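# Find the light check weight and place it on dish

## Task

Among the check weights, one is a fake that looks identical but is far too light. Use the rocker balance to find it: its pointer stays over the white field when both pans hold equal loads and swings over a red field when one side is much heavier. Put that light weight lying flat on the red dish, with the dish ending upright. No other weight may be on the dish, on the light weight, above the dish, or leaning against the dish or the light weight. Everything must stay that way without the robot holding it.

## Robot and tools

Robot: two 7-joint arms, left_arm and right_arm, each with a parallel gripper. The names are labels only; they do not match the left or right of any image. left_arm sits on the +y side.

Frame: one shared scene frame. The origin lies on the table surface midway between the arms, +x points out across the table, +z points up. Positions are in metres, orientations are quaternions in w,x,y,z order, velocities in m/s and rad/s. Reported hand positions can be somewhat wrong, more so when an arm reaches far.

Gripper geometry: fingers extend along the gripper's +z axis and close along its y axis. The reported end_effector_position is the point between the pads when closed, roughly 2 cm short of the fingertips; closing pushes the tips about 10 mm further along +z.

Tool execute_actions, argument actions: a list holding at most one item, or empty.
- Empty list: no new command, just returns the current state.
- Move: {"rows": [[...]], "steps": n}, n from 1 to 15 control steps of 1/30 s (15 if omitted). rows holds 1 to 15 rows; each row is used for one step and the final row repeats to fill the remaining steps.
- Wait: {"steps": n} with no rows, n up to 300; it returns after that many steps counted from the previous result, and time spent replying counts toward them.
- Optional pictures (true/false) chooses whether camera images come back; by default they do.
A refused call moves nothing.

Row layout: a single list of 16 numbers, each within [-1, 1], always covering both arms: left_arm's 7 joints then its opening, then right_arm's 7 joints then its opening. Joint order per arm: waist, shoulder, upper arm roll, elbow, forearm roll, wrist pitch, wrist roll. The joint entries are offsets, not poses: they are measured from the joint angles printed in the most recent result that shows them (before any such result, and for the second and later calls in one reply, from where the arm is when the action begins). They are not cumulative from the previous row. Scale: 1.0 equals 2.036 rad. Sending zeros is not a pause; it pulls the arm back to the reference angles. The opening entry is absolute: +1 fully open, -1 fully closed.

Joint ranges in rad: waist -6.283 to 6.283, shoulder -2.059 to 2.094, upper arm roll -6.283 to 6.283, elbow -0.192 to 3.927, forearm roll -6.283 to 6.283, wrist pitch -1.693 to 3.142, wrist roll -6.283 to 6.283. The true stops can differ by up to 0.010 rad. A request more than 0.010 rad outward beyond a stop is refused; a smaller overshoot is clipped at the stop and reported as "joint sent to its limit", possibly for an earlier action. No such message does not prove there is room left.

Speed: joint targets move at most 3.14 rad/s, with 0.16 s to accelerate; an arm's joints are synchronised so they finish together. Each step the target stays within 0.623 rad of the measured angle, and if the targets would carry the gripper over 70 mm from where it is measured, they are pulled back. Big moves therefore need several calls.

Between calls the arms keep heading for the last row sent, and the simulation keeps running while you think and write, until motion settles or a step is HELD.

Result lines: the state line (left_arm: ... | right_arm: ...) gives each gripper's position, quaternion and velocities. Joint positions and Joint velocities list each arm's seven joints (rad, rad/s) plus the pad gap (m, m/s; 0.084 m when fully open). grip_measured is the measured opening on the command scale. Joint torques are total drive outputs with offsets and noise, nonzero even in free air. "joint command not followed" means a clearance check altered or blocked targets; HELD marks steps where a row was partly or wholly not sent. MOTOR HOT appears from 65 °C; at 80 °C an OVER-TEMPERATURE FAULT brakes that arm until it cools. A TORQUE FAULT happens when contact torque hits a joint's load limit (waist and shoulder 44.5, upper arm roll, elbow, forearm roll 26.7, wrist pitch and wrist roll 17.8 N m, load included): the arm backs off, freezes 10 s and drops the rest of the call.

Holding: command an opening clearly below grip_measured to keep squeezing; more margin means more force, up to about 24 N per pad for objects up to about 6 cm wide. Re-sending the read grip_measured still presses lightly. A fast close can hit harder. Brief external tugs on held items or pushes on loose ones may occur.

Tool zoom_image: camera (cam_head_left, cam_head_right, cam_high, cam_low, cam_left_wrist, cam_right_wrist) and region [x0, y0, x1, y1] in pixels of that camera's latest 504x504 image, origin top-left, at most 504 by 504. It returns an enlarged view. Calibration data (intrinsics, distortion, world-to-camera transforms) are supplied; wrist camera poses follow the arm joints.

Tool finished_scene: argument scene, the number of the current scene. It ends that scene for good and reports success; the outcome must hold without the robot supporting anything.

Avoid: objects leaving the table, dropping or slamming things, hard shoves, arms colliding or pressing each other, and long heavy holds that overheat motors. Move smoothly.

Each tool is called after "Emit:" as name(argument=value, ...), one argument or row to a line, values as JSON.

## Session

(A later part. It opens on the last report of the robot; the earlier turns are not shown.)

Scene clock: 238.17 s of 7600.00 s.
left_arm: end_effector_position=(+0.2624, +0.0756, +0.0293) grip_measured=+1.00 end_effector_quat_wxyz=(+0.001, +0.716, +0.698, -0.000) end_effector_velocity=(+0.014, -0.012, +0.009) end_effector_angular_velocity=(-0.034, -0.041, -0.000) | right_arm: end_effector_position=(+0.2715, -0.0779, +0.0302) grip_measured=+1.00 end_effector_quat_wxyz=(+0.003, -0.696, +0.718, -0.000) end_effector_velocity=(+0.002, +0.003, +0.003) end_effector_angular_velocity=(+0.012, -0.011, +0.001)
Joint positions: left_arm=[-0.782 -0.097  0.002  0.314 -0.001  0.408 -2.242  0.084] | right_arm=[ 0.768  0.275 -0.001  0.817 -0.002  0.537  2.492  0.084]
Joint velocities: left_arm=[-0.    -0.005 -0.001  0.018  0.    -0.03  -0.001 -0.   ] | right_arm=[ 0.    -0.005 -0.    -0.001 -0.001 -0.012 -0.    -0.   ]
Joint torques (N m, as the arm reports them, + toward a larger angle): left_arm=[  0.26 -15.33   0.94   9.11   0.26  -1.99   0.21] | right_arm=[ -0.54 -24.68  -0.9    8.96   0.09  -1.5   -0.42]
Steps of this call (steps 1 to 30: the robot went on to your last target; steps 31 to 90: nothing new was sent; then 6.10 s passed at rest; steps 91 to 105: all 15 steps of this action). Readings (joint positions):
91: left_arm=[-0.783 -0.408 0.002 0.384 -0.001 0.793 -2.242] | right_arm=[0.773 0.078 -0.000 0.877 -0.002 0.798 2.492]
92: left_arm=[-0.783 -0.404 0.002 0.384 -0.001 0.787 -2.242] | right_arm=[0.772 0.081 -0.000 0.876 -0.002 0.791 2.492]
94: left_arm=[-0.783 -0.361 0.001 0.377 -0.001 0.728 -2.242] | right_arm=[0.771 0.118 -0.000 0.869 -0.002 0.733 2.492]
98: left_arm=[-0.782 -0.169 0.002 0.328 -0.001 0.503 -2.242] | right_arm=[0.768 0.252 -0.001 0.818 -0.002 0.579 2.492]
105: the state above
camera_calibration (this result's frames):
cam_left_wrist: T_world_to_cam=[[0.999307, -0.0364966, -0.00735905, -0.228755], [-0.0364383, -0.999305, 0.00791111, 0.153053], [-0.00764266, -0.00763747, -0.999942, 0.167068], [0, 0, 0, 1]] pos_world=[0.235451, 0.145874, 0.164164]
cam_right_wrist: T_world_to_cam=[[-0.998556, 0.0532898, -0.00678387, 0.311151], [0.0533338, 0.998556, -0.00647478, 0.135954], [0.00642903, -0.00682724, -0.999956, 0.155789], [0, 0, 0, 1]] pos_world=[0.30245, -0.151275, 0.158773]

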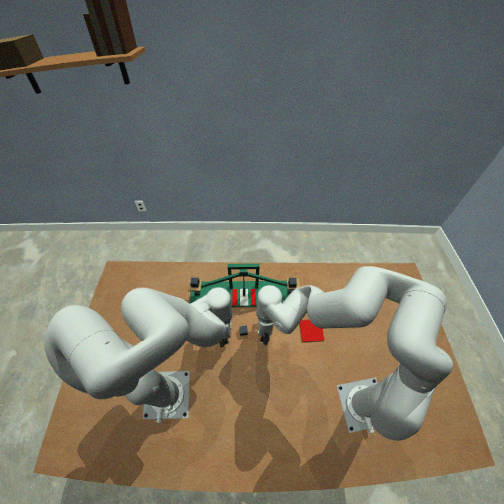

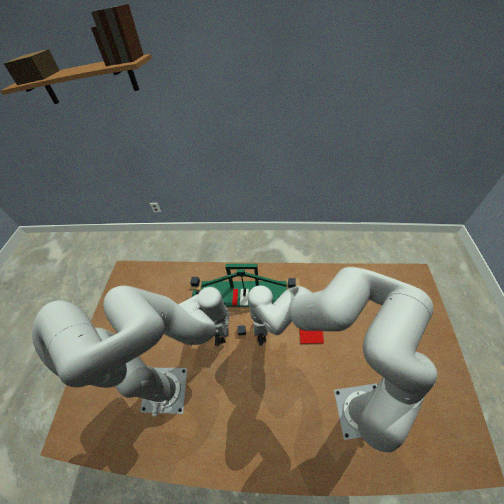

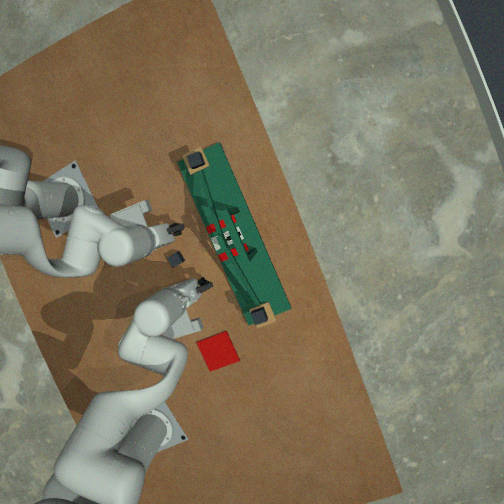

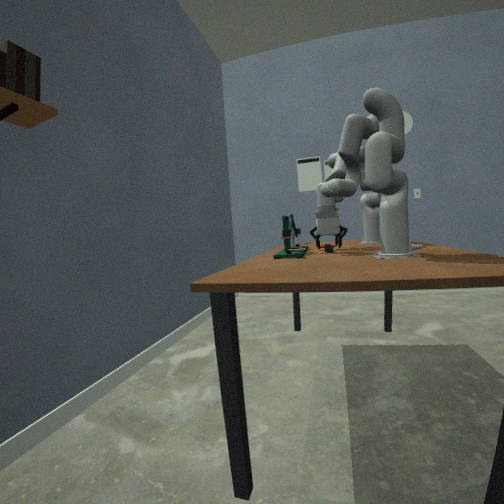

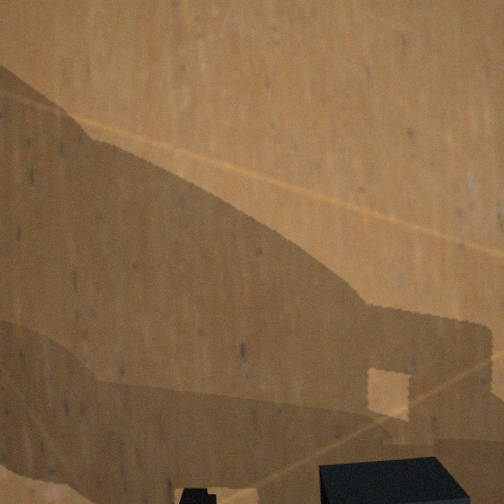

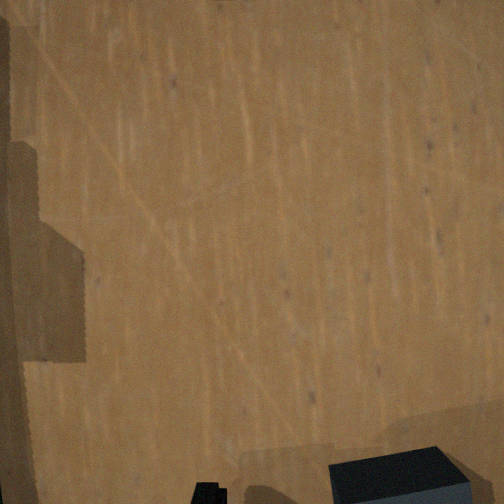

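Emit:
execute_actions(
  actions=[
    {"rows":[[0,0,0,0,0,0,0,0.7,0,0,0,0,0,0,0,0.7],[0,0,0,0,0,0,0,0.55,0,0,0,0,0,0,0,0.55],[0,0,0,0,0,0,0,0.4,0,0,0,0,0,0,0,0.4],[0,0,0,0,0,0,0,0.25,0,0,0,0,0,0,0,0.25],[0,0,0,0,0,0,0,0.1,0,0,0,0,0,0,0,0.1],[0,0,0,0,0,0,0,-0.05,0,0,0,0,0,0,0,-0.05],[0,0,0,0,0,0,0,-0.2,0,0,0,0,0,0,0,-0.2],[0,0,0,0,0,0,0,-0.3,0,0,0,0,0,0,0,-0.3],[0,0,0,0,0,0,0,-0.4,0,0,0,0,0,0,0,-0.4],[0,0,0,0,0,0,0,-0.5,0,0,0,0,0,0,0,-0.5],[0,0,0,0,0,0,0,-0.6,0,0,0,0,0,0,0,-0.6],[0,0,0,0,0,0,0,-0.7,0,0,0,0,0,0,0,-0.7]],"steps":15},
  ],
  pictures=false,
)

Scene clock: 247.87 s of 7600.00 s.
left_arm: end_effector_position=(+0.2624, +0.0756, +0.0293) grip_measured=-0.33 end_effector_quat_wxyz=(+0.001, +0.716, +0.698, -0.000) end_effector_velocity=(+0.000, -0.000, +0.000) end_effector_angular_velocity=(-0.000, -0.001, -0.002) | right_arm: end_effector_position=(+0.2715, -0.0778, +0.0302) grip_measured=-0.27 end_effector_quat_wxyz=(+0.003, -0.696, +0.718, -0.000) end_effector_velocity=(+0.000, +0.001, +0.000) end_effector_angular_velocity=(+0.002, -0.002, +0.001)
Joint positions: left_arm=[-0.782 -0.097  0.002  0.314 -0.001  0.408 -2.242  0.03 ] | right_arm=[ 0.768  0.275 -0.001  0.817 -0.002  0.537  2.492  0.032]
Joint velocities: left_arm=[-0.001  0.    -0.     0.001  0.001  0.     0.001 -0.   ] | right_arm=[-0.001 -0.     0.001 -0.    -0.001 -0.003  0.    -0.   ]
Joint torques (N m, as the arm reports them, + toward a larger angle): left_arm=[  0.12 -16.41   1.17  10.25  -0.03  -2.45   0.31] | right_arm=[ -0.6  -25.52  -1.09   9.45   0.    -1.65  -0.45]
Steps of this call (steps 1 to 15: the robot went on to your last target; steps 16 to 90: nothing new was sent; then 6.20 s passed at rest; steps 91 to 105: all 15 steps of this action). Readings (joint positions):
91: left_arm=[-0.782 -0.095 0.002 0.312 -0.001 0.407 -2.242] | right_arm=[0.768 0.277 -0.001 0.814 -0.002 0.536 2.492]
92: left_arm=[-0.782 -0.095 0.002 0.312 -0.001 0.407 -2.242] | right_arm=[0.768 0.277 -0.001 0.815 -0.002 0.536 2.492]
94: left_arm=[-0.782 -0.097 0.002 0.313 -0.001 0.408 -2.242] | right_arm=[0.768 0.276 -0.001 0.816 -0.002 0.537 2.492]
98: left_arm=[-0.782 -0.097 0.002 0.314 -0.001 0.408 -2.242] | right_arm=[0.768 0.275 -0.001 0.817 -0.002 0.537 2.492]
105: the state above

Emit:
execute_actions(
  actions=[
    {"rows":[[0,-0.193,0,0.068,0,0.262,0,-0.7,0,-0.1326,0,0.049,0,0.184,0,-0.7]],"steps":15},
  ],
  pictures=false,
)

Scene clock: 263.50 s of 7600.00 s.
left_arm: end_effector_position=(+0.2628, +0.0749, +0.1600) grip_measured=-0.33 end_effector_quat_wxyz=(+0.003, +0.716, +0.698, -0.000) end_effector_velocity=(-0.038, +0.034, -0.018) end_effector_angular_velocity=(+0.098, +0.120, +0.006) | right_arm: end_effector_position=(+0.2705, -0.0793, +0.1594) grip_measured=-0.27 end_effector_quat_wxyz=(+0.001, -0.696, +0.718, -0.001) end_effector_velocity=(-0.032, -0.035, -0.048) end_effector_angular_velocity=(-0.132, +0.107, +0.006)
Joint positions: left_arm=[-0.782 -0.487  0.002  0.452 -0.     0.933 -2.242  0.03 ] | right_arm=[ 0.768  0.006 -0.001  0.916 -0.002  0.908  2.492  0.032]
Joint velocities: left_arm=[ 0.003 -0.035  0.003 -0.045 -0.     0.145  0.    -0.   ] | right_arm=[ 0.001  0.035  0.005 -0.067  0.     0.067  0.    -0.   ]
Joint torques (N m, as the arm reports them, + toward a larger angle): left_arm=[ 0.45 -7.38  1.39 13.86 -0.06 -2.8   0.08] | right_arm=[ -0.29 -23.68  -0.62  12.99   0.13  -2.03  -0.45]
Steps of this call (steps 1 to 15: the robot went on to your last target; steps 16 to 90: nothing new was sent; then 12.13 s passed at rest; steps 91 to 105: all 15 steps of this action). Readings (joint positions):
91: left_arm=[-0.782 -0.097 0.002 0.314 -0.001 0.408 -2.242] | right_arm=[0.768 0.275 -0.001 0.817 -0.002 0.537 2.492]
92: left_arm=[-0.782 -0.101 0.002 0.315 -0.001 0.415 -2.241] | right_arm=[0.768 0.272 -0.001 0.817 -0.002 0.544 2.492]
94: left_arm=[-0.782 -0.139 0.002 0.325 -0.001 0.474 -2.241] | right_arm=[0.767 0.237 -0.001 0.826 -0.002 0.603 2.492]
98: left_arm=[-0.782 -0.315 0.002 0.393 -0.000 0.703 -2.241] | right_arm=[0.767 0.101 -0.001 0.884 -0.002 0.775 2.492]
105: the state above

Emit:
execute_actions(
  actions=[
    {"rows":[[0.264,0.188,0,0.169,0,-0.016,0.266,-0.7,-0.202,0.093,0,0.117,0,0.026,-0.204,-0.7]],"steps":15},
  ],
  pictures=false,
)

Emit:
execute_actions(
  actions=[
    {"steps":15},
  ],
  pictures=false,
)

Emit:
execute_actions(
  actions=[
    {"steps":5},
  ],
)

Scene clock: 270.40 s of 7600.00 s.
left_arm: end_effector_position=(+0.4197, +0.1877, +0.1626) grip_measured=-0.33 end_effector_quat_wxyz=(+0.000, +0.716, +0.698, -0.000) end_effector_velocity=(+0.261, +0.340, -0.032) end_effector_angular_velocity=(+0.001, +0.007, +0.065) | right_arm: end_effector_position=(+0.4351, -0.1911, +0.1593) grip_measured=-0.27 end_effector_quat_wxyz=(-0.001, -0.694, +0.720, -0.001) end_effector_velocity=(+0.167, -0.211, -0.010) end_effector_angular_velocity=(-0.027, +0.004, -0.145)
Joint positions: left_arm=[-0.3   -0.145  0.003  0.761 -0.     0.905 -1.758  0.03 ] | right_arm=[ 0.371  0.187 -0.007  1.144 -0.003  0.958  2.097  0.032]
Joint velocities: left_arm=[ 0.922  0.66   0.039  0.581  0.003 -0.071  0.894  0.   ] | right_arm=[-0.425  0.176 -0.094  0.206 -0.005  0.045 -0.37  -0.   ]
Joint torques (N m, as the arm reports them, + toward a larger angle): left_arm=[ -4.55 -26.86  -1.35  12.89  -0.03  -1.97  -0.37] | right_arm=[  9.83 -33.46  11.35  11.3    0.72  -1.59   0.38]
Steps of this call (steps 1 to 15: the robot went on to your last target; steps 16 to 90: nothing new was sent; then 3.40 s passed at rest; steps 91 to 105: all 15 steps of this action). Readings (joint positions):
91: left_arm=[-0.781 -0.490 0.002 0.452 -0.001 0.941 -2.241] | right_arm=[0.767 0.005 -0.001 0.917 -0.002 0.911 2.492]
92: left_arm=[-0.776 -0.486 0.001 0.455 -0.001 0.941 -2.235] | right_arm=[0.763 0.007 0.001 0.920 -0.002 0.912 2.485]
94: left_arm=[-0.724 -0.448 -0.003 0.488 -0.001 0.938 -2.178] | right_arm=[0.715 0.031 0.009 0.949 -0.002 0.919 2.432]
98: left_arm=[-0.556 -0.328 0.002 0.598 -0.000 0.924 -2.014] | right_arm=[0.575 0.094 -0.003 1.028 -0.002 0.934 2.299]
105: the state above

Scene clock: 270.90 s of 7600.00 s.
left_arm: end_effector_position=(+0.4347, +0.2073, +0.1607) grip_measured=-0.33 end_effector_quat_wxyz=(+0.000, +0.718, +0.696, -0.000) end_effector_velocity=(+0.001, +0.003, -0.000) end_effector_angular_velocity=(-0.000, +0.000, +0.006) | right_arm: end_effector_position=(+0.4392, -0.1936, +0.1594) grip_measured=-0.27 end_effector_quat_wxyz=(-0.001, -0.698, +0.716, -0.001) end_effector_velocity=(+0.001, +0.000, +0.000) end_effector_angular_velocity=(+0.002, -0.001, -0.001)
Joint positions: left_arm=[-0.245 -0.105  0.002  0.796 -0.001  0.901 -1.7    0.03 ] | right_arm=[ 0.357  0.195 -0.001  1.154 -0.002  0.961  2.077  0.032]
Joint velocities: left_arm=[ 0.005  0.003  0.003  0.003 -0.    -0.001  0.002  0.   ] | right_arm=[-0.002  0.001  0.001  0.002  0.001 -0.002 -0.    -0.   ]
Joint torques (N m, as the arm reports them, + toward a larger angle): left_arm=[ -0.13 -22.14   0.86  14.91   0.34  -2.69   0.24] | right_arm=[ -0.5  -28.51  -0.92  12.86   0.06  -1.75  -0.45]
Steps of this call (steps 1 to 15: the robot went on to your last target). Readings (joint positions):
1: left_arm=[-0.274 -0.126 0.005 0.777 -0.000 0.903 -1.733] | right_arm=[0.361 0.191 -0.009 1.148 -0.003 0.959 2.088]
2: left_arm=[-0.257 -0.115 0.008 0.787 -0.000 0.902 -1.718] | right_arm=[0.357 0.193 -0.008 1.150 -0.003 0.960 2.083]
4: left_arm=[-0.246 -0.107 0.007 0.793 -0.000 0.901 -1.706] | right_arm=[0.357 0.194 -0.001 1.152 -0.002 0.961 2.079]
8: left_arm=[-0.247 -0.106 -0.001 0.795 -0.001 0.901 -1.701] | right_arm=[0.359 0.194 0.003 1.153 -0.002 0.961 2.078]
15: the state above

Scene clock: 271.07 s of 7600.00 s.
left_arm: end_effector_position=(+0.4348, +0.2076, +0.1607) grip_measured=-0.33 end_effector_quat_wxyz=(+0.000, +0.717, +0.697, -0.000) end_effector_velocity=(+0.001, +0.001, +0.000) end_effector_angular_velocity=(+0.000, -0.000, -0.000) | right_arm: end_effector_position=(+0.4393, -0.1937, +0.1594) grip_measured=-0.27 end_effector_quat_wxyz=(-0.001, -0.698, +0.716, -0.001) end_effector_velocity=(+0.000, -0.001, -0.000) end_effector_angular_velocity=(-0.001, +0.002, -0.003)
Joint positions: left_arm=[-0.244 -0.105  0.002  0.796 -0.001  0.901 -1.7    0.03 ] | right_arm=[ 0.357  0.195 -0.001  1.154 -0.002  0.961  2.077  0.032]
Joint velocities: left_arm=[0.001 0.001 0.001 0.002 0.    0.    0.002 0.   ] | right_arm=[-0.001  0.    -0.001  0.     0.     0.002  0.     0.   ]
Joint torques (N m, as the arm reports them, + toward a larger angle): left_arm=[ -0.24 -22.24   1.08  15.09  -0.01  -2.65   0.15] | right_arm=[ -0.59 -28.74  -1.02  13.06   0.14  -1.78  -0.37]
Steps of this call (steps 1 to 5: the robot went on to your last target). Readings (joint positions):
1: left_arm=[-0.245 -0.105 0.002 0.796 -0.001 0.901 -1.700] | right_arm=[0.357 0.195 -0.001 1.154 -0.002 0.961 2.077]
2: left_arm=[-0.245 -0.105 0.002 0.796 -0.001 0.901 -1.700] | right_arm=[0.357 0.195 -0.001 1.154 -0.002 0.961 2.077]
4: left_arm=[-0.245 -0.105 0.002 0.796 -0.001 0.901 -1.700] | right_arm=[0.357 0.195 -0.001 1.154 -0.002 0.961 2.077]
5: the state above
camera_calibration (this result's frames):
cam_left_wrist: T_world_to_cam=[[0.999111, -0.0412484, -0.00875656, -0.394042], [-0.0411908, -0.999129, 0.00665803, 0.29242], [-0.00902357, -0.00629142, -0.999939, 0.30103], [0, 0, 0, 1]] pos_world=[0.408452, 0.277805, 0.295615]
cam_right_wrist: T_world_to_cam=[[-0.998774, 0.0494697, -0.00194832, 0.484369], [0.0494903, 0.998696, -0.012526, 0.246162], [0.00132612, -0.0126071, -0.99992, 0.284238], [0, 0, 0, 1]] pos_world=[0.471216, -0.266219, 0.288242]

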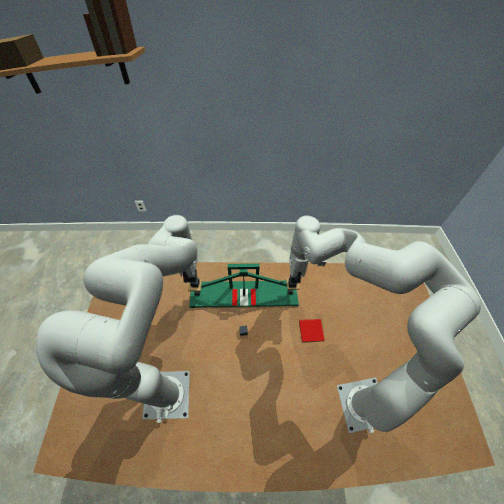

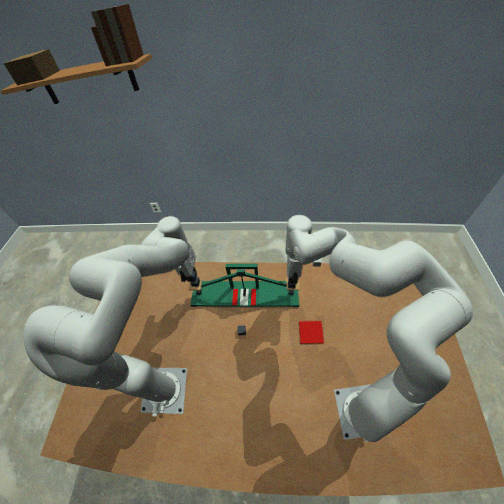

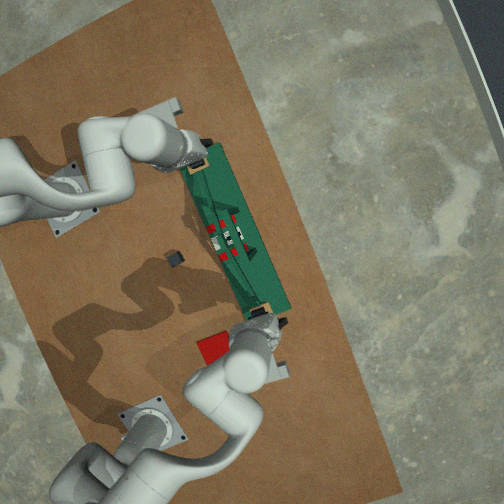

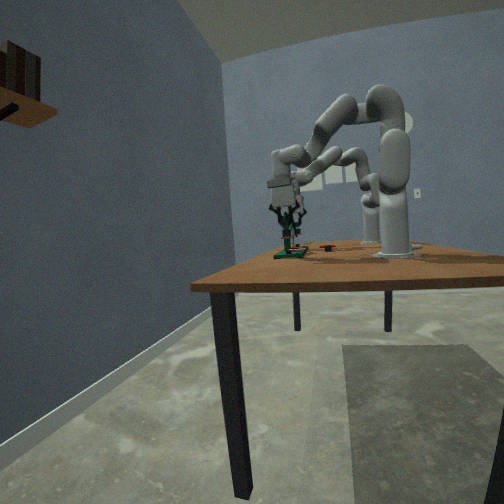

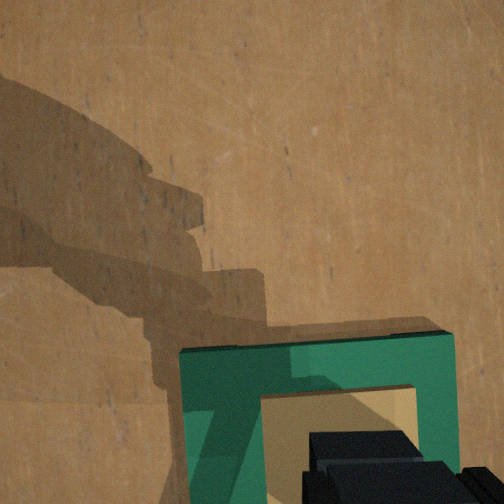

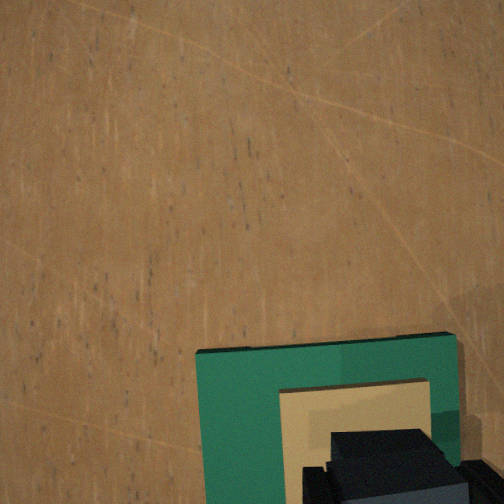

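Emit:
execute_actions(
  actions=[
    {"steps":3},
  ],
  pictures=false,
)

Emit:
execute_actions(
  actions=[
    {"steps":3},
  ],
  pictures=false,
)

Emit:
execute_actions(
  actions=[
    {"steps":3},
  ],
  pictures=false,
)

Scene clock: 301.63 s of 7600.00 s.
left_arm: end_effector_position=(+0.4349, +0.2077, +0.1606) grip_measured=-0.33 end_effector_quat_wxyz=(+0.000, +0.717, +0.697, -0.000) end_effector_velocity=(+0.000, -0.000, +0.000) end_effector_angular_velocity=(-0.000, +0.000, +0.002) | right_arm: end_effector_position=(+0.4394, -0.1939, +0.1594) grip_measured=-0.27 end_effector_quat_wxyz=(-0.001, -0.698, +0.717, -0.001) end_effector_velocity=(-0.000, +0.001, -0.000) end_effector_angular_velocity=(+0.001, +0.000, +0.001)
Joint positions: left_arm=[-0.244 -0.105  0.002  0.797 -0.     0.901 -1.7    0.03 ] | right_arm=[ 0.356  0.195 -0.001  1.154 -0.002  0.961  2.077  0.032]
Joint velocities: left_arm=[ 0.     0.    -0.     0.001 -0.     0.001 -0.001  0.   ] | right_arm=[ 0.001 -0.     0.001 -0.     0.001 -0.001 -0.     0.   ]
Joint torques (N m, as the arm reports them, + toward a larger angle): left_arm=[ -0.19 -21.69   1.03  14.91   0.05  -2.58   0.25] | right_arm=[ -0.71 -28.6   -0.75  12.87   0.05  -1.72  -0.45]
Steps of this call (steps 1 to 15: the robot went on to your last target; steps 16 to 90: nothing new was sent; then 27.57 s passed at rest). Readings (joint positions):
1: left_arm=[-0.244 -0.105 0.002 0.796 -0.001 0.901 -1.700] | right_arm=[0.357 0.195 -0.001 1.154 -0.002 0.961 2.077]
2: left_arm=[-0.244 -0.105 0.002 0.796 -0.000 0.901 -1.700] | right_arm=[0.356 0.195 -0.001 1.154 -0.002 0.961 2.077]
4: left_arm=[-0.244 -0.105 0.002 0.796 -0.000 0.901 -1.700] | right_arm=[0.356 0.195 -0.001 1.154 -0.002 0.961 2.077]
8: left_arm=[-0.244 -0.105 0.002 0.797 -0.000 0.901 -1.700] | right_arm=[0.356 0.195 -0.001 1.154 -0.002 0.961 2.077]
90: the state above
All arms were judged still, so your last target was given up. Only a new action makes them travel on or press farther. Fingers that are still opening or closing keep moving.

Scene clock: 301.73 s of 7600.00 s.
left_arm: end_effector_position=(+0.4349, +0.2077, +0.1606) grip_measured=-0.33 end_effector_quat_wxyz=(+0.000, +0.717, +0.697, -0.000) end_effector_velocity=(-0.000, +0.000, -0.000) end_effector_angular_velocity=(+0.001, +0.000, +0.002) | right_arm: end_effector_position=(+0.4394, -0.1939, +0.1594) grip_measured=-0.27 end_effector_quat_wxyz=(-0.001, -0.698, +0.717, -0.001) end_effector_velocity=(+0.000, -0.001, -0.000) end_effector_angular_velocity=(+0.000, +0.000, -0.003)
Joint positions: left_arm=[-0.244 -0.105  0.002  0.797 -0.     0.901 -1.7    0.03 ] | right_arm=[ 0.356  0.195 -0.001  1.154 -0.002  0.961  2.077  0.032]
Joint velocities: left_arm=[ 0.001  0.    -0.    -0.     0.001 -0.    -0.002 -0.   ] | right_arm=[-0.001  0.    -0.002 -0.     0.001  0.     0.    -0.   ]
Joint torques (N m, as the arm reports them, + toward a larger angle): left_arm=[  0.37 -22.52   1.12  14.99   0.41  -2.59   0.14] | right_arm=[ -0.8  -28.83  -0.78  13.03   0.04  -1.76  -0.42]
Steps of this call (steps 1 to 3: nothing new was sent). Readings (joint positions):
1: left_arm=[-0.244 -0.105 0.002 0.797 -0.000 0.901 -1.700] | right_arm=[0.356 0.195 -0.001 1.154 -0.002 0.961 2.077]
2: left_arm=[-0.244 -0.105 0.002 0.797 -0.000 0.901 -1.700] | right_arm=[0.356 0.195 -0.001 1.154 -0.002 0.961 2.077]
3: the state above

Scene clock: 301.83 s of 7600.00 s.
left_arm: end_effector_position=(+0.4349, +0.2077, +0.1606) grip_measured=-0.33 end_effector_quat_wxyz=(+0.000, +0.717, +0.697, -0.000) end_effector_velocity=(+0.000, +0.000, +0.000) end_effector_angular_velocity=(+0.000, -0.001, +0.001) | right_arm: end_effector_position=(+0.4394, -0.1939, +0.1594) grip_measured=-0.27 end_effector_quat_wxyz=(-0.001, -0.698, +0.717, -0.001) end_effector_velocity=(-0.000, -0.000, -0.000) end_effector_angular_velocity=(-0.002, +0.001, +0.000)
Joint positions: left_arm=[-0.244 -0.105  0.002  0.797 -0.     0.901 -1.7    0.03 ] | right_arm=[ 0.356  0.195 -0.001  1.154 -0.002  0.961  2.077  0.032]
Joint velocities: left_arm=[ 0.     0.     0.     0.001  0.     0.    -0.001 -0.   ] | right_arm=[ 0.001  0.    -0.001 -0.    -0.001  0.002  0.    -0.   ]
Joint torques (N m, as the arm reports them, + toward a larger angle): left_arm=[ -0.1  -21.77   0.79  14.8    0.21  -2.71   0.09] | right_arm=[ -0.68 -28.82  -0.91  12.93   0.03  -1.74  -0.38]
Steps of this call (steps 1 to 3: nothing new was sent). Readings (joint positions):
1: left_arm=[-0.244 -0.105 0.002 0.797 -0.000 0.901 -1.700] | right_arm=[0.356 0.195 -0.001 1.154 -0.002 0.961 2.077]
2: left_arm=[-0.244 -0.105 0.002 0.797 -0.000 0.901 -1.700] | right_arm=[0.356 0.195 -0.001 1.154 -0.002 0.961 2.077]
3: the state above

Emit:
execute_actions(
  actions=[
    {"rows":[[0,0,0,0,0,0,0,-0.7,0.152,-0.184,0,-0.214,0,-0.031,0.152,-0.7]],"steps":15},
  ],
  pictures=false,
)

Emit:
execute_actions(
  actions=[
    {"steps":8},
  ],
  pictures=false,
)

Scene clock: 333.03 s of 7600.00 s.
left_arm: end_effector_position=(+0.4349, +0.2077, +0.1606) grip_measured=-0.33 end_effector_quat_wxyz=(+0.000, +0.717, +0.697, -0.000) end_effector_velocity=(-0.000, -0.000, -0.000) end_effector_angular_velocity=(-0.001, +0.001, +0.003) | right_arm: end_effector_position=(+0.2658, -0.1492, +0.1606) grip_measured=-0.27 end_effector_quat_wxyz=(-0.001, -0.700, +0.714, -0.001) end_effector_velocity=(-0.071, -0.009, -0.013) end_effector_angular_velocity=(+0.002, +0.002, -0.051)
Joint positions: left_arm=[-0.244 -0.105  0.002  0.797 -0.     0.901 -1.7    0.03 ] | right_arm=[ 0.661 -0.172  0.003  0.727 -0.002  0.901  2.377  0.032]
Joint velocities: left_arm=[-0.    -0.001 -0.    -0.001 -0.001  0.    -0.003 -0.   ] | right_arm=[ 0.143 -0.168 -0.031 -0.211 -0.002 -0.042  0.165 -0.   ]
Joint torques (N m, as the arm reports them, + toward a larger angle): left_arm=[  0.06 -22.24   0.87  14.77  -0.09  -2.6    0.32] | right_arm=[ -5.14 -14.08  -6.32  15.22  -0.08  -2.1   -0.8 ]
Steps of this call (steps 1 to 90: nothing new was sent; then 27.70 s passed at rest; steps 91 to 105: all 15 steps of this action). Readings (joint positions):
91: left_arm=[-0.244 -0.105 0.002 0.797 -0.000 0.901 -1.700] | right_arm=[0.357 0.195 -0.001 1.154 -0.002 0.961 2.077]
92: left_arm=[-0.244 -0.105 0.002 0.797 -0.000 0.901 -1.700] | right_arm=[0.360 0.191 -0.002 1.148 -0.002 0.959 2.082]
94: left_arm=[-0.244 -0.105 0.002 0.797 -0.000 0.901 -1.700] | right_arm=[0.394 0.147 -0.009 1.095 -0.003 0.951 2.121]
98: left_arm=[-0.244 -0.105 0.002 0.797 -0.000 0.901 -1.700] | right_arm=[0.508 0.013 0.003 0.944 -0.002 0.930 2.227]
105: the state above

Scene clock: 333.30 s of 7600.00 s.
left_arm: end_effector_position=(+0.4349, +0.2077, +0.1606) grip_measured=-0.33 end_effector_quat_wxyz=(+0.000, +0.717, +0.697, -0.000) end_effector_velocity=(-0.000, +0.000, -0.000) end_effector_angular_velocity=(+0.001, +0.001, -0.000) | right_arm: end_effector_position=(+0.2650, -0.1508, +0.1604) grip_measured=-0.27 end_effector_quat_wxyz=(+0.000, -0.697, +0.717, -0.001) end_effector_velocity=(-0.007, +0.003, -0.002) end_effector_angular_velocity=(-0.005, +0.003, +0.015)
Joint positions: left_arm=[-0.244 -0.105  0.002  0.797 -0.     0.901 -1.7    0.03 ] | right_arm=[ 0.664 -0.178 -0.002  0.72  -0.002  0.898  2.386  0.032]
Joint velocities: left_arm=[ 0.001  0.     0.    -0.     0.001  0.     0.     0.   ] | right_arm=[ 0.009 -0.004  0.009 -0.008  0.001  0.002  0.002 -0.   ]
Joint torques (N m, as the arm reports them, + toward a larger angle): left_arm=[ -0.26 -22.31   1.21  15.07   0.16  -2.62   0.16] | right_arm=[ -0.58 -18.55  -0.4   12.62   0.04  -1.78  -0.45]
Steps of this call (steps 1 to 8: the robot went on to your last target). Readings (joint positions):
1: left_arm=[-0.244 -0.105 0.002 0.797 -0.000 0.901 -1.700] | right_arm=[0.663 -0.175 0.002 0.723 -0.002 0.900 2.381]
2: left_arm=[-0.244 -0.105 0.002 0.797 -0.000 0.901 -1.700] | right_arm=[0.664 -0.177 -0.001 0.721 -0.002 0.899 2.384]
4: left_arm=[-0.244 -0.105 0.002 0.797 -0.000 0.901 -1.700] | right_arm=[0.664 -0.178 -0.003 0.721 -0.002 0.898 2.385]
8: the state above

Emit:
execute_actions(
  actions=[
    {"rows":[[0,0,0,0,0,0,0,-0.7,0,0.1468,0,-0.0564,0,-0.2032,0,-0.7]],"steps":15},
  ],
  pictures=false,
)

Emit:
execute_actions(
  actions=[
    {"steps":8},
  ],
)

Scene clock: 338.40 s of 7600.00 s.
left_arm: end_effector_position=(+0.4349, +0.2077, +0.1606) grip_measured=-0.33 end_effector_quat_wxyz=(+0.000, +0.717, +0.697, -0.000) end_effector_velocity=(+0.000, +0.000, -0.000) end_effector_angular_velocity=(-0.000, +0.000, +0.001) | right_arm: end_effector_position=(+0.2640, -0.1517, +0.0331) grip_measured=-0.27 end_effector_quat_wxyz=(-0.002, -0.697, +0.717, -0.001) end_effector_velocity=(+0.043, +0.041, +0.034) end_effector_angular_velocity=(+0.119, -0.119, -0.004)
Joint positions: left_arm=[-0.244 -0.105  0.002  0.797 -0.     0.901 -1.7    0.03 ] | right_arm=[ 0.664  0.119 -0.002  0.604 -0.002  0.488  2.386  0.032]
Joint velocities: left_arm=[ 0.001  0.    -0.     0.    -0.     0.    -0.    -0.   ] | right_arm=[ 0.001 -0.02  -0.004  0.064  0.001 -0.084 -0.     0.   ]
Joint torques (N m, as the arm reports them, + toward a larger angle): left_arm=[ -0.1  -22.36   0.84  15.04   0.11  -2.63   0.3 ] | right_arm=[ -0.75 -22.84  -0.71   9.29   0.09  -1.57  -0.33]
Steps of this call (steps 1 to 15: the robot went on to your last target; steps 16 to 90: nothing new was sent; then 1.60 s passed at rest; steps 91 to 105: all 15 steps of this action). Readings (joint positions):
91: left_arm=[-0.244 -0.105 0.002 0.797 -0.000 0.901 -1.700] | right_arm=[0.666 -0.179 -0.001 0.718 -0.002 0.897 2.386]
92: left_arm=[-0.244 -0.105 0.002 0.797 -0.000 0.901 -1.700] | right_arm=[0.666 -0.176 -0.001 0.717 -0.002 0.891 2.386]
94: left_arm=[-0.244 -0.105 0.002 0.797 -0.000 0.901 -1.700] | right_arm=[0.666 -0.140 -0.001 0.707 -0.002 0.832 2.386]
98: left_arm=[-0.244 -0.105 0.002 0.797 -0.000 0.901 -1.700] | right_arm=[0.665 0.008 -0.002 0.646 -0.002 0.642 2.386]
105: the state above

Scene clock: 338.67 s of 7600.00 s.
left_arm: end_effector_position=(+0.4349, +0.2077, +0.1606) grip_measured=-0.33 end_effector_quat_wxyz=(+0.000, +0.717, +0.697, -0.000) end_effector_velocity=(-0.000, -0.000, -0.000) end_effector_angular_velocity=(+0.001, +0.001, -0.001) | right_arm: end_effector_position=(+0.2650, -0.1507, +0.0337) grip_measured=-0.27 end_effector_quat_wxyz=(+0.001, -0.697, +0.717, -0.001) end_effector_velocity=(-0.003, -0.003, -0.004) end_effector_angular_velocity=(-0.008, +0.009, +0.000)
Joint positions: left_arm=[-0.244 -0.105  0.002  0.797 -0.     0.901 -1.7    0.03 ] | right_arm=[ 0.664  0.119 -0.002  0.605 -0.002  0.484  2.386  0.032]
Joint velocities: left_arm=[-0.001  0.     0.    -0.     0.001  0.001 -0.    -0.   ] | right_arm=[ 0.001  0.007 -0.    -0.006  0.001 -0.001  0.    -0.   ]
Joint torques (N m, as the arm reports them, + toward a larger angle): left_arm=[ -0.14 -22.14   0.87  14.95   0.11  -2.62   0.02] | right_arm=[ -0.45 -22.85  -0.98   9.82   0.05  -1.86  -0.41]
Steps of this call (steps 1 to 8: the robot went on to your last target). Readings (joint positions):
1: left_arm=[-0.244 -0.105 0.002 0.797 -0.000 0.901 -1.700] | right_arm=[0.664 0.119 -0.002 0.606 -0.002 0.486 2.386]
2: left_arm=[-0.244 -0.105 0.002 0.797 -0.000 0.901 -1.700] | right_arm=[0.664 0.118 -0.002 0.607 -0.002 0.485 2.386]
4: left_arm=[-0.244 -0.105 0.002 0.797 -0.000 0.901 -1.700] | right_arm=[0.664 0.118 -0.002 0.607 -0.002 0.484 2.386]
8: the state above
camera_calibration (this result's frames):
cam_left_wrist: T_world_to_cam=[[0.999125, -0.040881, -0.00881191, -0.39416], [-0.040823, -0.999144, 0.00666131, 0.292426], [-0.00907669, -0.00629576, -0.999939, 0.301023], [0, 0, 0, 1]] pos_world=[0.408485, 0.277957, 0.295584]
cam_right_wrist: T_world_to_cam=[[-0.998666, 0.0514144, -0.00479193, 0.308253], [0.0514579, 0.998631, -0.00943869, 0.209617], [0.00430008, -0.00967268, -0.999944, 0.158943], [0, 0, 0, 1]] pos_world=[0.296372, -0.223641, 0.16239]

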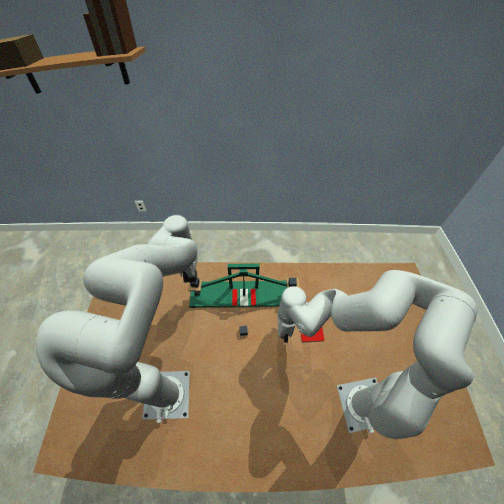

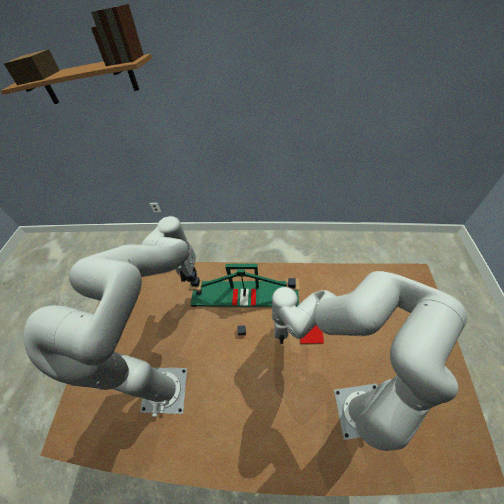

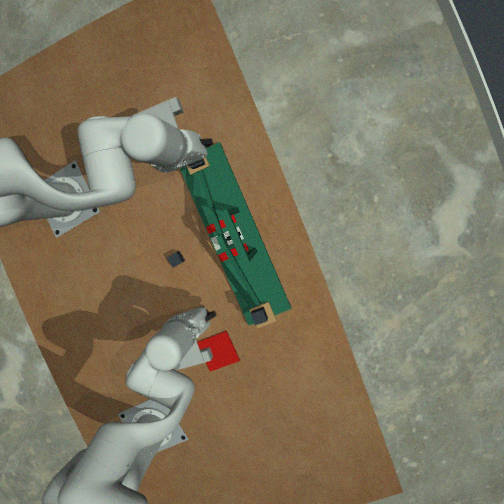

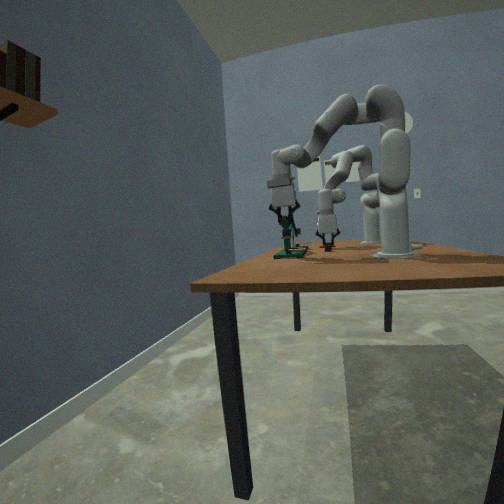

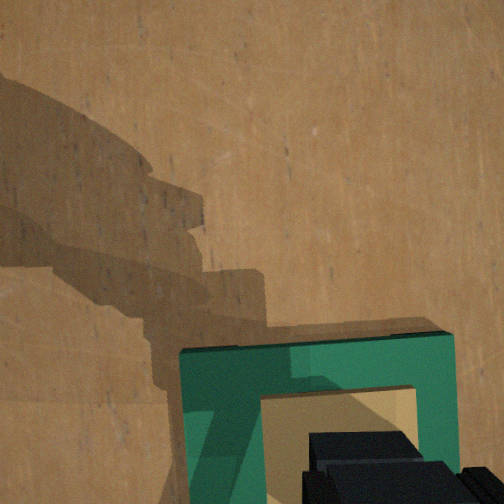

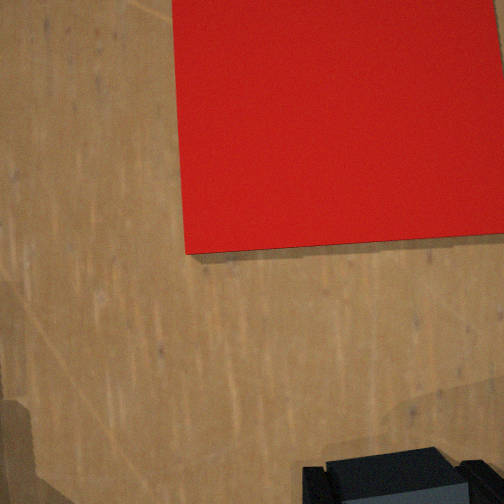

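Emit:
execute_actions(
  actions=[
    {"rows":[[0,0,0,0,0,0,0,-0.7,0,0.0035,0,-0.0013,0,-0.0048,0,-0.7],[0,0,0,0,0,0,0,-0.7,0,0.0035,0,-0.0013,0,-0.0048,0,-0.7],[0,0,0,0,0,0,0,-0.7,0,0.0035,0,-0.0013,0,-0.0048,0,-0.7],[0,0,0,0,0,0,0,-0.7,0,0.0035,0,-0.0013,0,-0.0048,0,-0.7],[0,0,0,0,0,0,0,-0.7,0,0.0035,0,-0.0013,0,-0.0048,0,-0.55],[0,0,0,0,0,0,0,-0.7,0,0.0035,0,-0.0013,0,-0.0048,0,-0.4],[0,0,0,0,0,0,0,-0.7,0,0.0035,0,-0.0013,0,-0.0048,0,-0.3],[0,0,0,0,0,0,0,-0.7,0,0.0035,0,-0.0013,0,-0.0048,0,-0.2],[0,0,0,0,0,0,0,-0.7,0,0.0035,0,-0.0013,0,-0.0048,0,-0.1],[0,0,0,0,0,0,0,-0.7,0,0.0035,0,-0.0013,0,-0.0048,0,0.1],[0,0,0,0,0,0,0,-0.7,0,0.0035,0,-0.0013,0,-0.0048,0,0.3],[0,0,0,0,0,0,0,-0.7,0,0.0035,0,-0.0013,0,-0.0048,0,0.5],[0,0,0,0,0,0,0,-0.7,0,0.0035,0,-0.0013,0,-0.0048,0,0.7],[0,0,0,0,0,0,0,-0.7,0,0.0035,0,-0.0013,0,-0.0048,0,1]],"steps":15},
  ],
  pictures=false,
)

Scene clock: 348.27 s of 7600.00 s.
left_arm: end_effector_position=(+0.4349, +0.2077, +0.1606) grip_measured=-0.33 end_effector_quat_wxyz=(+0.000, +0.717, +0.697, -0.000) end_effector_velocity=(-0.000, +0.001, -0.001) end_effector_angular_velocity=(+0.001, +0.001, +0.003) | right_arm: end_effector_position=(+0.2648, -0.1509, +0.0311) grip_measured=+0.57 end_effector_quat_wxyz=(+0.001, -0.697, +0.717, -0.001) end_effector_velocity=(-0.003, -0.002, -0.002) end_effector_angular_velocity=(-0.007, +0.007, +0.001)
Joint positions: left_arm=[-0.244 -0.105  0.002  0.797 -0.     0.901 -1.7    0.03 ] | right_arm=[ 0.664  0.126 -0.002  0.603 -0.002  0.474  2.386  0.068]
Joint velocities: left_arm=[ 0.001  0.    -0.    -0.001  0.001 -0.    -0.002  0.   ] | right_arm=[ 0.001  0.002  0.    -0.004  0.     0.004  0.     0.161]
Joint torques (N m, as the arm reports them, + toward a larger angle): left_arm=[ -0.04 -22.51   1.03  14.96  -0.08  -2.7    0.17] | right_arm=[ -0.53 -21.54  -1.01   9.3    0.31  -1.57  -0.35]
Steps of this call (steps 1 to 15: the robot went on to your last target; steps 16 to 90: nothing new was sent; then 6.10 s passed at rest; steps 91 to 105: all 15 steps of this action). Readings (joint positions):
91: left_arm=[-0.244 -0.105 0.002 0.797 -0.000 0.901 -1.700] | right_arm=[0.664 0.121 -0.002 0.605 -0.002 0.484 2.386]
92: left_arm=[-0.244 -0.105 0.002 0.797 -0.000 0.901 -1.700] | right_arm=[0.664 0.122 -0.002 0.604 -0.002 0.481 2.386]
94: left_arm=[-0.244 -0.105 0.002 0.797 -0.000 0.901 -1.700] | right_arm=[0.664 0.125 -0.002 0.603 -0.002 0.477 2.386]
98: left_arm=[-0.244 -0.105 0.002 0.797 -0.000 0.901 -1.700] | right_arm=[0.664 0.127 -0.002 0.602 -0.002 0.475 2.386]
105: the state above

Emit:
execute_actions(
  actions=[
    {"rows":[[0,0,0,0,0,0,0,-0.7,0,-0.113,0,0.03,0,0.144,0,1]],"steps":10},
  ],
  pictures=false,
)

Scene clock: 359.17 s of 7600.00 s.
left_arm: end_effector_position=(+0.4349, +0.2077, +0.1606) grip_measured=-0.33 end_effector_quat_wxyz=(+0.000, +0.717, +0.697, -0.000) end_effector_velocity=(+0.000, -0.000, +0.000) end_effector_angular_velocity=(+0.000, -0.001, -0.002) | right_arm: end_effector_position=(+0.2690, -0.1470, +0.1217) grip_measured=+1.00 end_effector_quat_wxyz=(+0.009, -0.697, +0.717, -0.001) end_effector_velocity=(-0.030, -0.030, +0.046) end_effector_angular_velocity=(-0.074, +0.074, -0.001)
Joint positions: left_arm=[-0.244 -0.105  0.002  0.797 -0.     0.901 -1.7    0.03 ] | right_arm=[ 0.664 -0.101 -0.002  0.669 -0.002  0.751  2.386  0.084]
Joint velocities: left_arm=[-0.001 -0.     0.    -0.     0.001 -0.001  0.001  0.   ] | right_arm=[-0.002 -0.167  0.002  0.006  0.001  0.278  0.    -0.   ]
Joint torques (N m, as the arm reports them, + toward a larger angle): left_arm=[  0.14 -22.25   0.89  14.76   0.08  -2.64   0.05] | right_arm=[-0.31 -7.3  -0.33  7.22  0.03 -1.43 -0.41]
Steps of this call (steps 1 to 15: the robot went on to your last target; steps 16 to 90: nothing new was sent; then 7.57 s passed at rest; steps 91 to 100: all 10 steps of this action). Readings (joint positions):
91: left_arm=[-0.244 -0.105 0.002 0.797 -0.000 0.901 -1.700] | right_arm=[0.664 0.126 -0.002 0.603 -0.002 0.475 2.386]
92: left_arm=[-0.244 -0.105 0.002 0.797 -0.000 0.901 -1.700] | right_arm=[0.664 0.123 -0.002 0.603 -0.002 0.481 2.386]
94: left_arm=[-0.244 -0.105 0.002 0.797 -0.000 0.901 -1.700] | right_arm=[0.665 0.083 -0.002 0.611 -0.002 0.540 2.386]
98: left_arm=[-0.244 -0.105 0.002 0.797 -0.000 0.901 -1.700] | right_arm=[0.664 -0.071 -0.002 0.660 -0.002 0.717 2.386]
100: the state above

Emit:
execute_actions(
  actions=[
    {"rows":[[0,0,0,0,0,0,0,-0.7,0.105,0.18,0,0.2247,0,0.054,0.105,1]],"steps":15},
  ],
  pictures=false,
)

Emit:
execute_actions(
  actions=[
    {"steps":10},
  ],
)

Scene clock: 364.50 s of 7600.00 s.
left_arm: end_effector_position=(+0.4349, +0.2077, +0.1606) grip_measured=-0.33 end_effector_quat_wxyz=(+0.000, +0.717, +0.697, -0.000) end_effector_velocity=(-0.000, -0.000, -0.000) end_effector_angular_velocity=(-0.001, -0.000, -0.000) | right_arm: end_effector_position=(+0.2628, +0.0035, +0.1189) grip_measured=+1.00 end_effector_quat_wxyz=(-0.001, -0.700, +0.714, -0.001) end_effector_velocity=(+0.014, +0.016, -0.003) end_effector_angular_velocity=(-0.018, -0.002, -0.069)
Joint positions: left_arm=[-0.244 -0.105  0.002  0.797 -0.     0.901 -1.7    0.03 ] | right_arm=[ 0.878  0.262  0.003  1.119 -0.002  0.859  2.596  0.084]
Joint velocities: left_arm=[-0.    -0.    -0.    -0.001 -0.001 -0.001  0.    -0.   ] | right_arm=[ 0.038  0.076 -0.042  0.1   -0.001  0.038  0.066  0.   ]
Joint torques (N m, as the arm reports them, + toward a larger angle): left_arm=[ -0.07 -22.24   1.03  14.93  -0.06  -2.64   0.1 ] | right_arm=[ -4.29 -31.89  -5.79  11.67   0.06  -1.6   -0.49]
Steps of this call (steps 1 to 30: the robot went on to your last target; steps 31 to 90: nothing new was sent; then 1.83 s passed at rest; steps 91 to 105: all 15 steps of this action). Readings (joint positions):
91: left_arm=[-0.244 -0.105 0.002 0.797 -0.000 0.901 -1.700] | right_arm=[0.665 -0.104 -0.002 0.664 -0.002 0.767 2.386]
92: left_arm=[-0.244 -0.105 0.002 0.797 -0.000 0.901 -1.700] | right_arm=[0.667 -0.100 -0.003 0.669 -0.002 0.769 2.389]
94: left_arm=[-0.244 -0.105 0.002 0.797 -0.000 0.901 -1.700] | right_arm=[0.691 -0.057 -0.006 0.723 -0.002 0.782 2.416]
98: left_arm=[-0.244 -0.105 0.002 0.797 -0.000 0.901 -1.700] | right_arm=[0.779 0.094 -0.002 0.914 -0.002 0.817 2.501]
105: the state above

Scene clock: 364.83 s of 7600.00 s.
left_arm: end_effector_position=(+0.4349, +0.2077, +0.1606) grip_measured=-0.33 end_effector_quat_wxyz=(+0.000, +0.717, +0.697, -0.000) end_effector_velocity=(+0.001, -0.000, +0.001) end_effector_angular_velocity=(+0.000, -0.002, +0.000) | right_arm: end_effector_position=(+0.2665, +0.0036, +0.1201) grip_measured=+1.00 end_effector_quat_wxyz=(+0.000, -0.696, +0.718, -0.001) end_effector_velocity=(-0.004, +0.003, -0.001) end_effector_angular_velocity=(-0.001, +0.003, +0.009)
Joint positions: left_arm=[-0.244 -0.105  0.002  0.797 -0.     0.901 -1.7    0.03 ] | right_arm=[ 0.877  0.265 -0.003  1.126 -0.002  0.861  2.6    0.084]
Joint velocities: left_arm=[-0.001 -0.     0.     0.001  0.001 -0.    -0.002 -0.   ] | right_arm=[0.004 0.005 0.006 0.004 0.    0.    0.001 0.   ]
Joint torques (N m, as the arm reports them, + toward a larger angle): left_arm=[  0.02 -21.64   0.99  15.04   0.1   -2.58   0.17] | right_arm=[ -0.96 -28.54  -1.25  11.69   0.13  -1.59  -0.45]
Steps of this call (steps 1 to 10: the robot went on to your last target). Readings (joint positions):
1: left_arm=[-0.244 -0.105 0.002 0.797 -0.000 0.901 -1.700] | right_arm=[0.878 0.264 0.001 1.121 -0.002 0.860 2.598]
2: left_arm=[-0.244 -0.105 0.002 0.797 -0.000 0.901 -1.700] | right_arm=[0.878 0.264 -0.002 1.123 -0.002 0.861 2.599]
4: left_arm=[-0.244 -0.105 0.002 0.797 -0.000 0.901 -1.700] | right_arm=[0.876 0.264 -0.005 1.124 -0.002 0.861 2.599]
8: left_arm=[-0.244 -0.105 0.002 0.797 -0.000 0.901 -1.700] | right_arm=[0.877 0.264 -0.003 1.125 -0.002 0.861 2.600]
10: the state above
camera_calibration (this result's frames):
cam_left_wrist: T_world_to_cam=[[0.999125, -0.0408812, -0.00881218, -0.39416], [-0.0408232, -0.999144, 0.00666107, 0.292426], [-0.00907695, -0.00629551, -0.999939, 0.301023], [0, 0, 0, 1]] pos_world=[0.408485, 0.277957, 0.295584]
cam_right_wrist: T_world_to_cam=[[-0.998585, 0.0529857, -0.00451062, 0.30215], [0.0530342, 0.998527, -0.0114293, 0.056101], [0.00389838, -0.0116524, -0.999925, 0.24695], [0, 0, 0, 1]] pos_world=[0.297785, -0.0691505, 0.248936]

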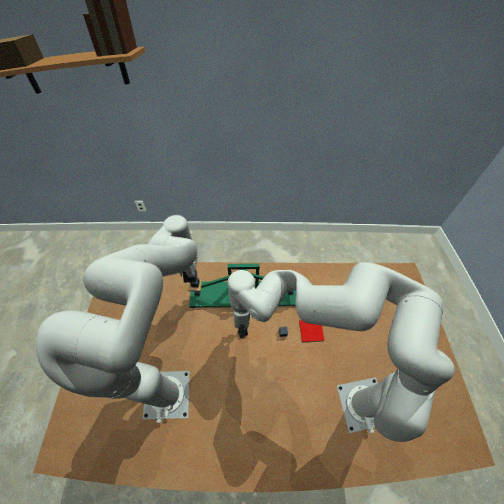

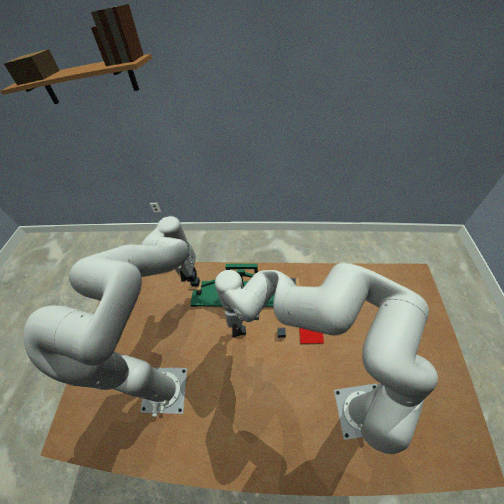

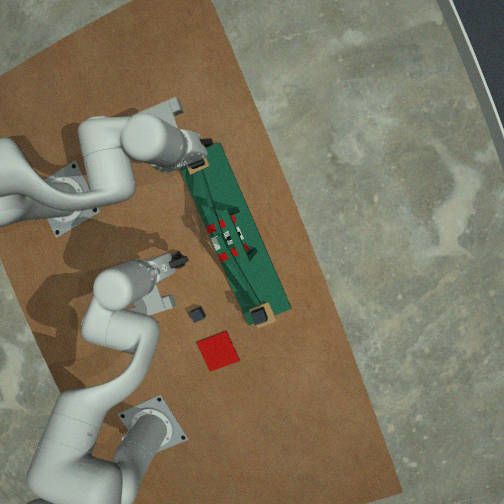

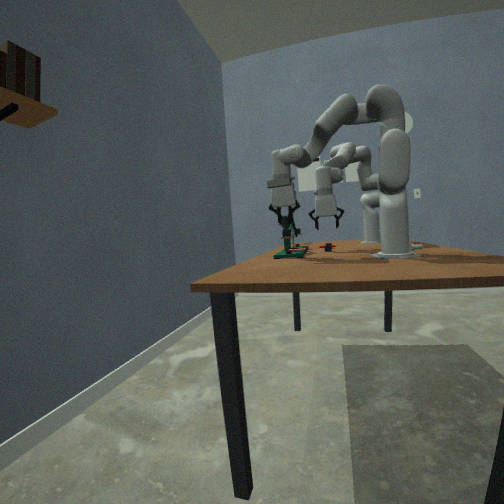

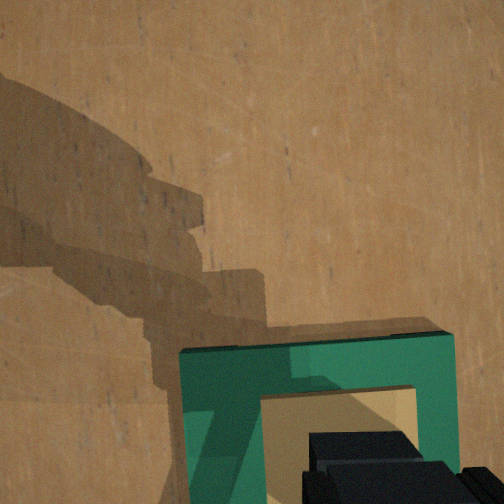

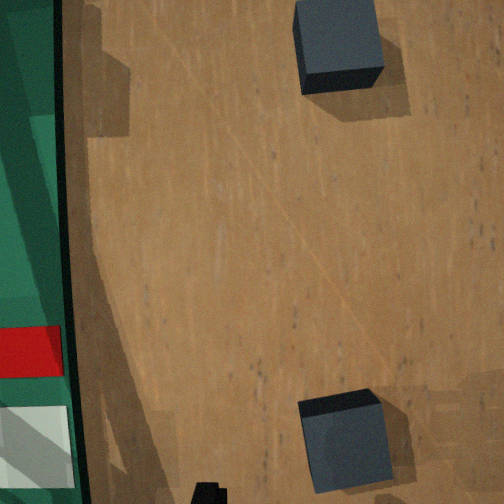

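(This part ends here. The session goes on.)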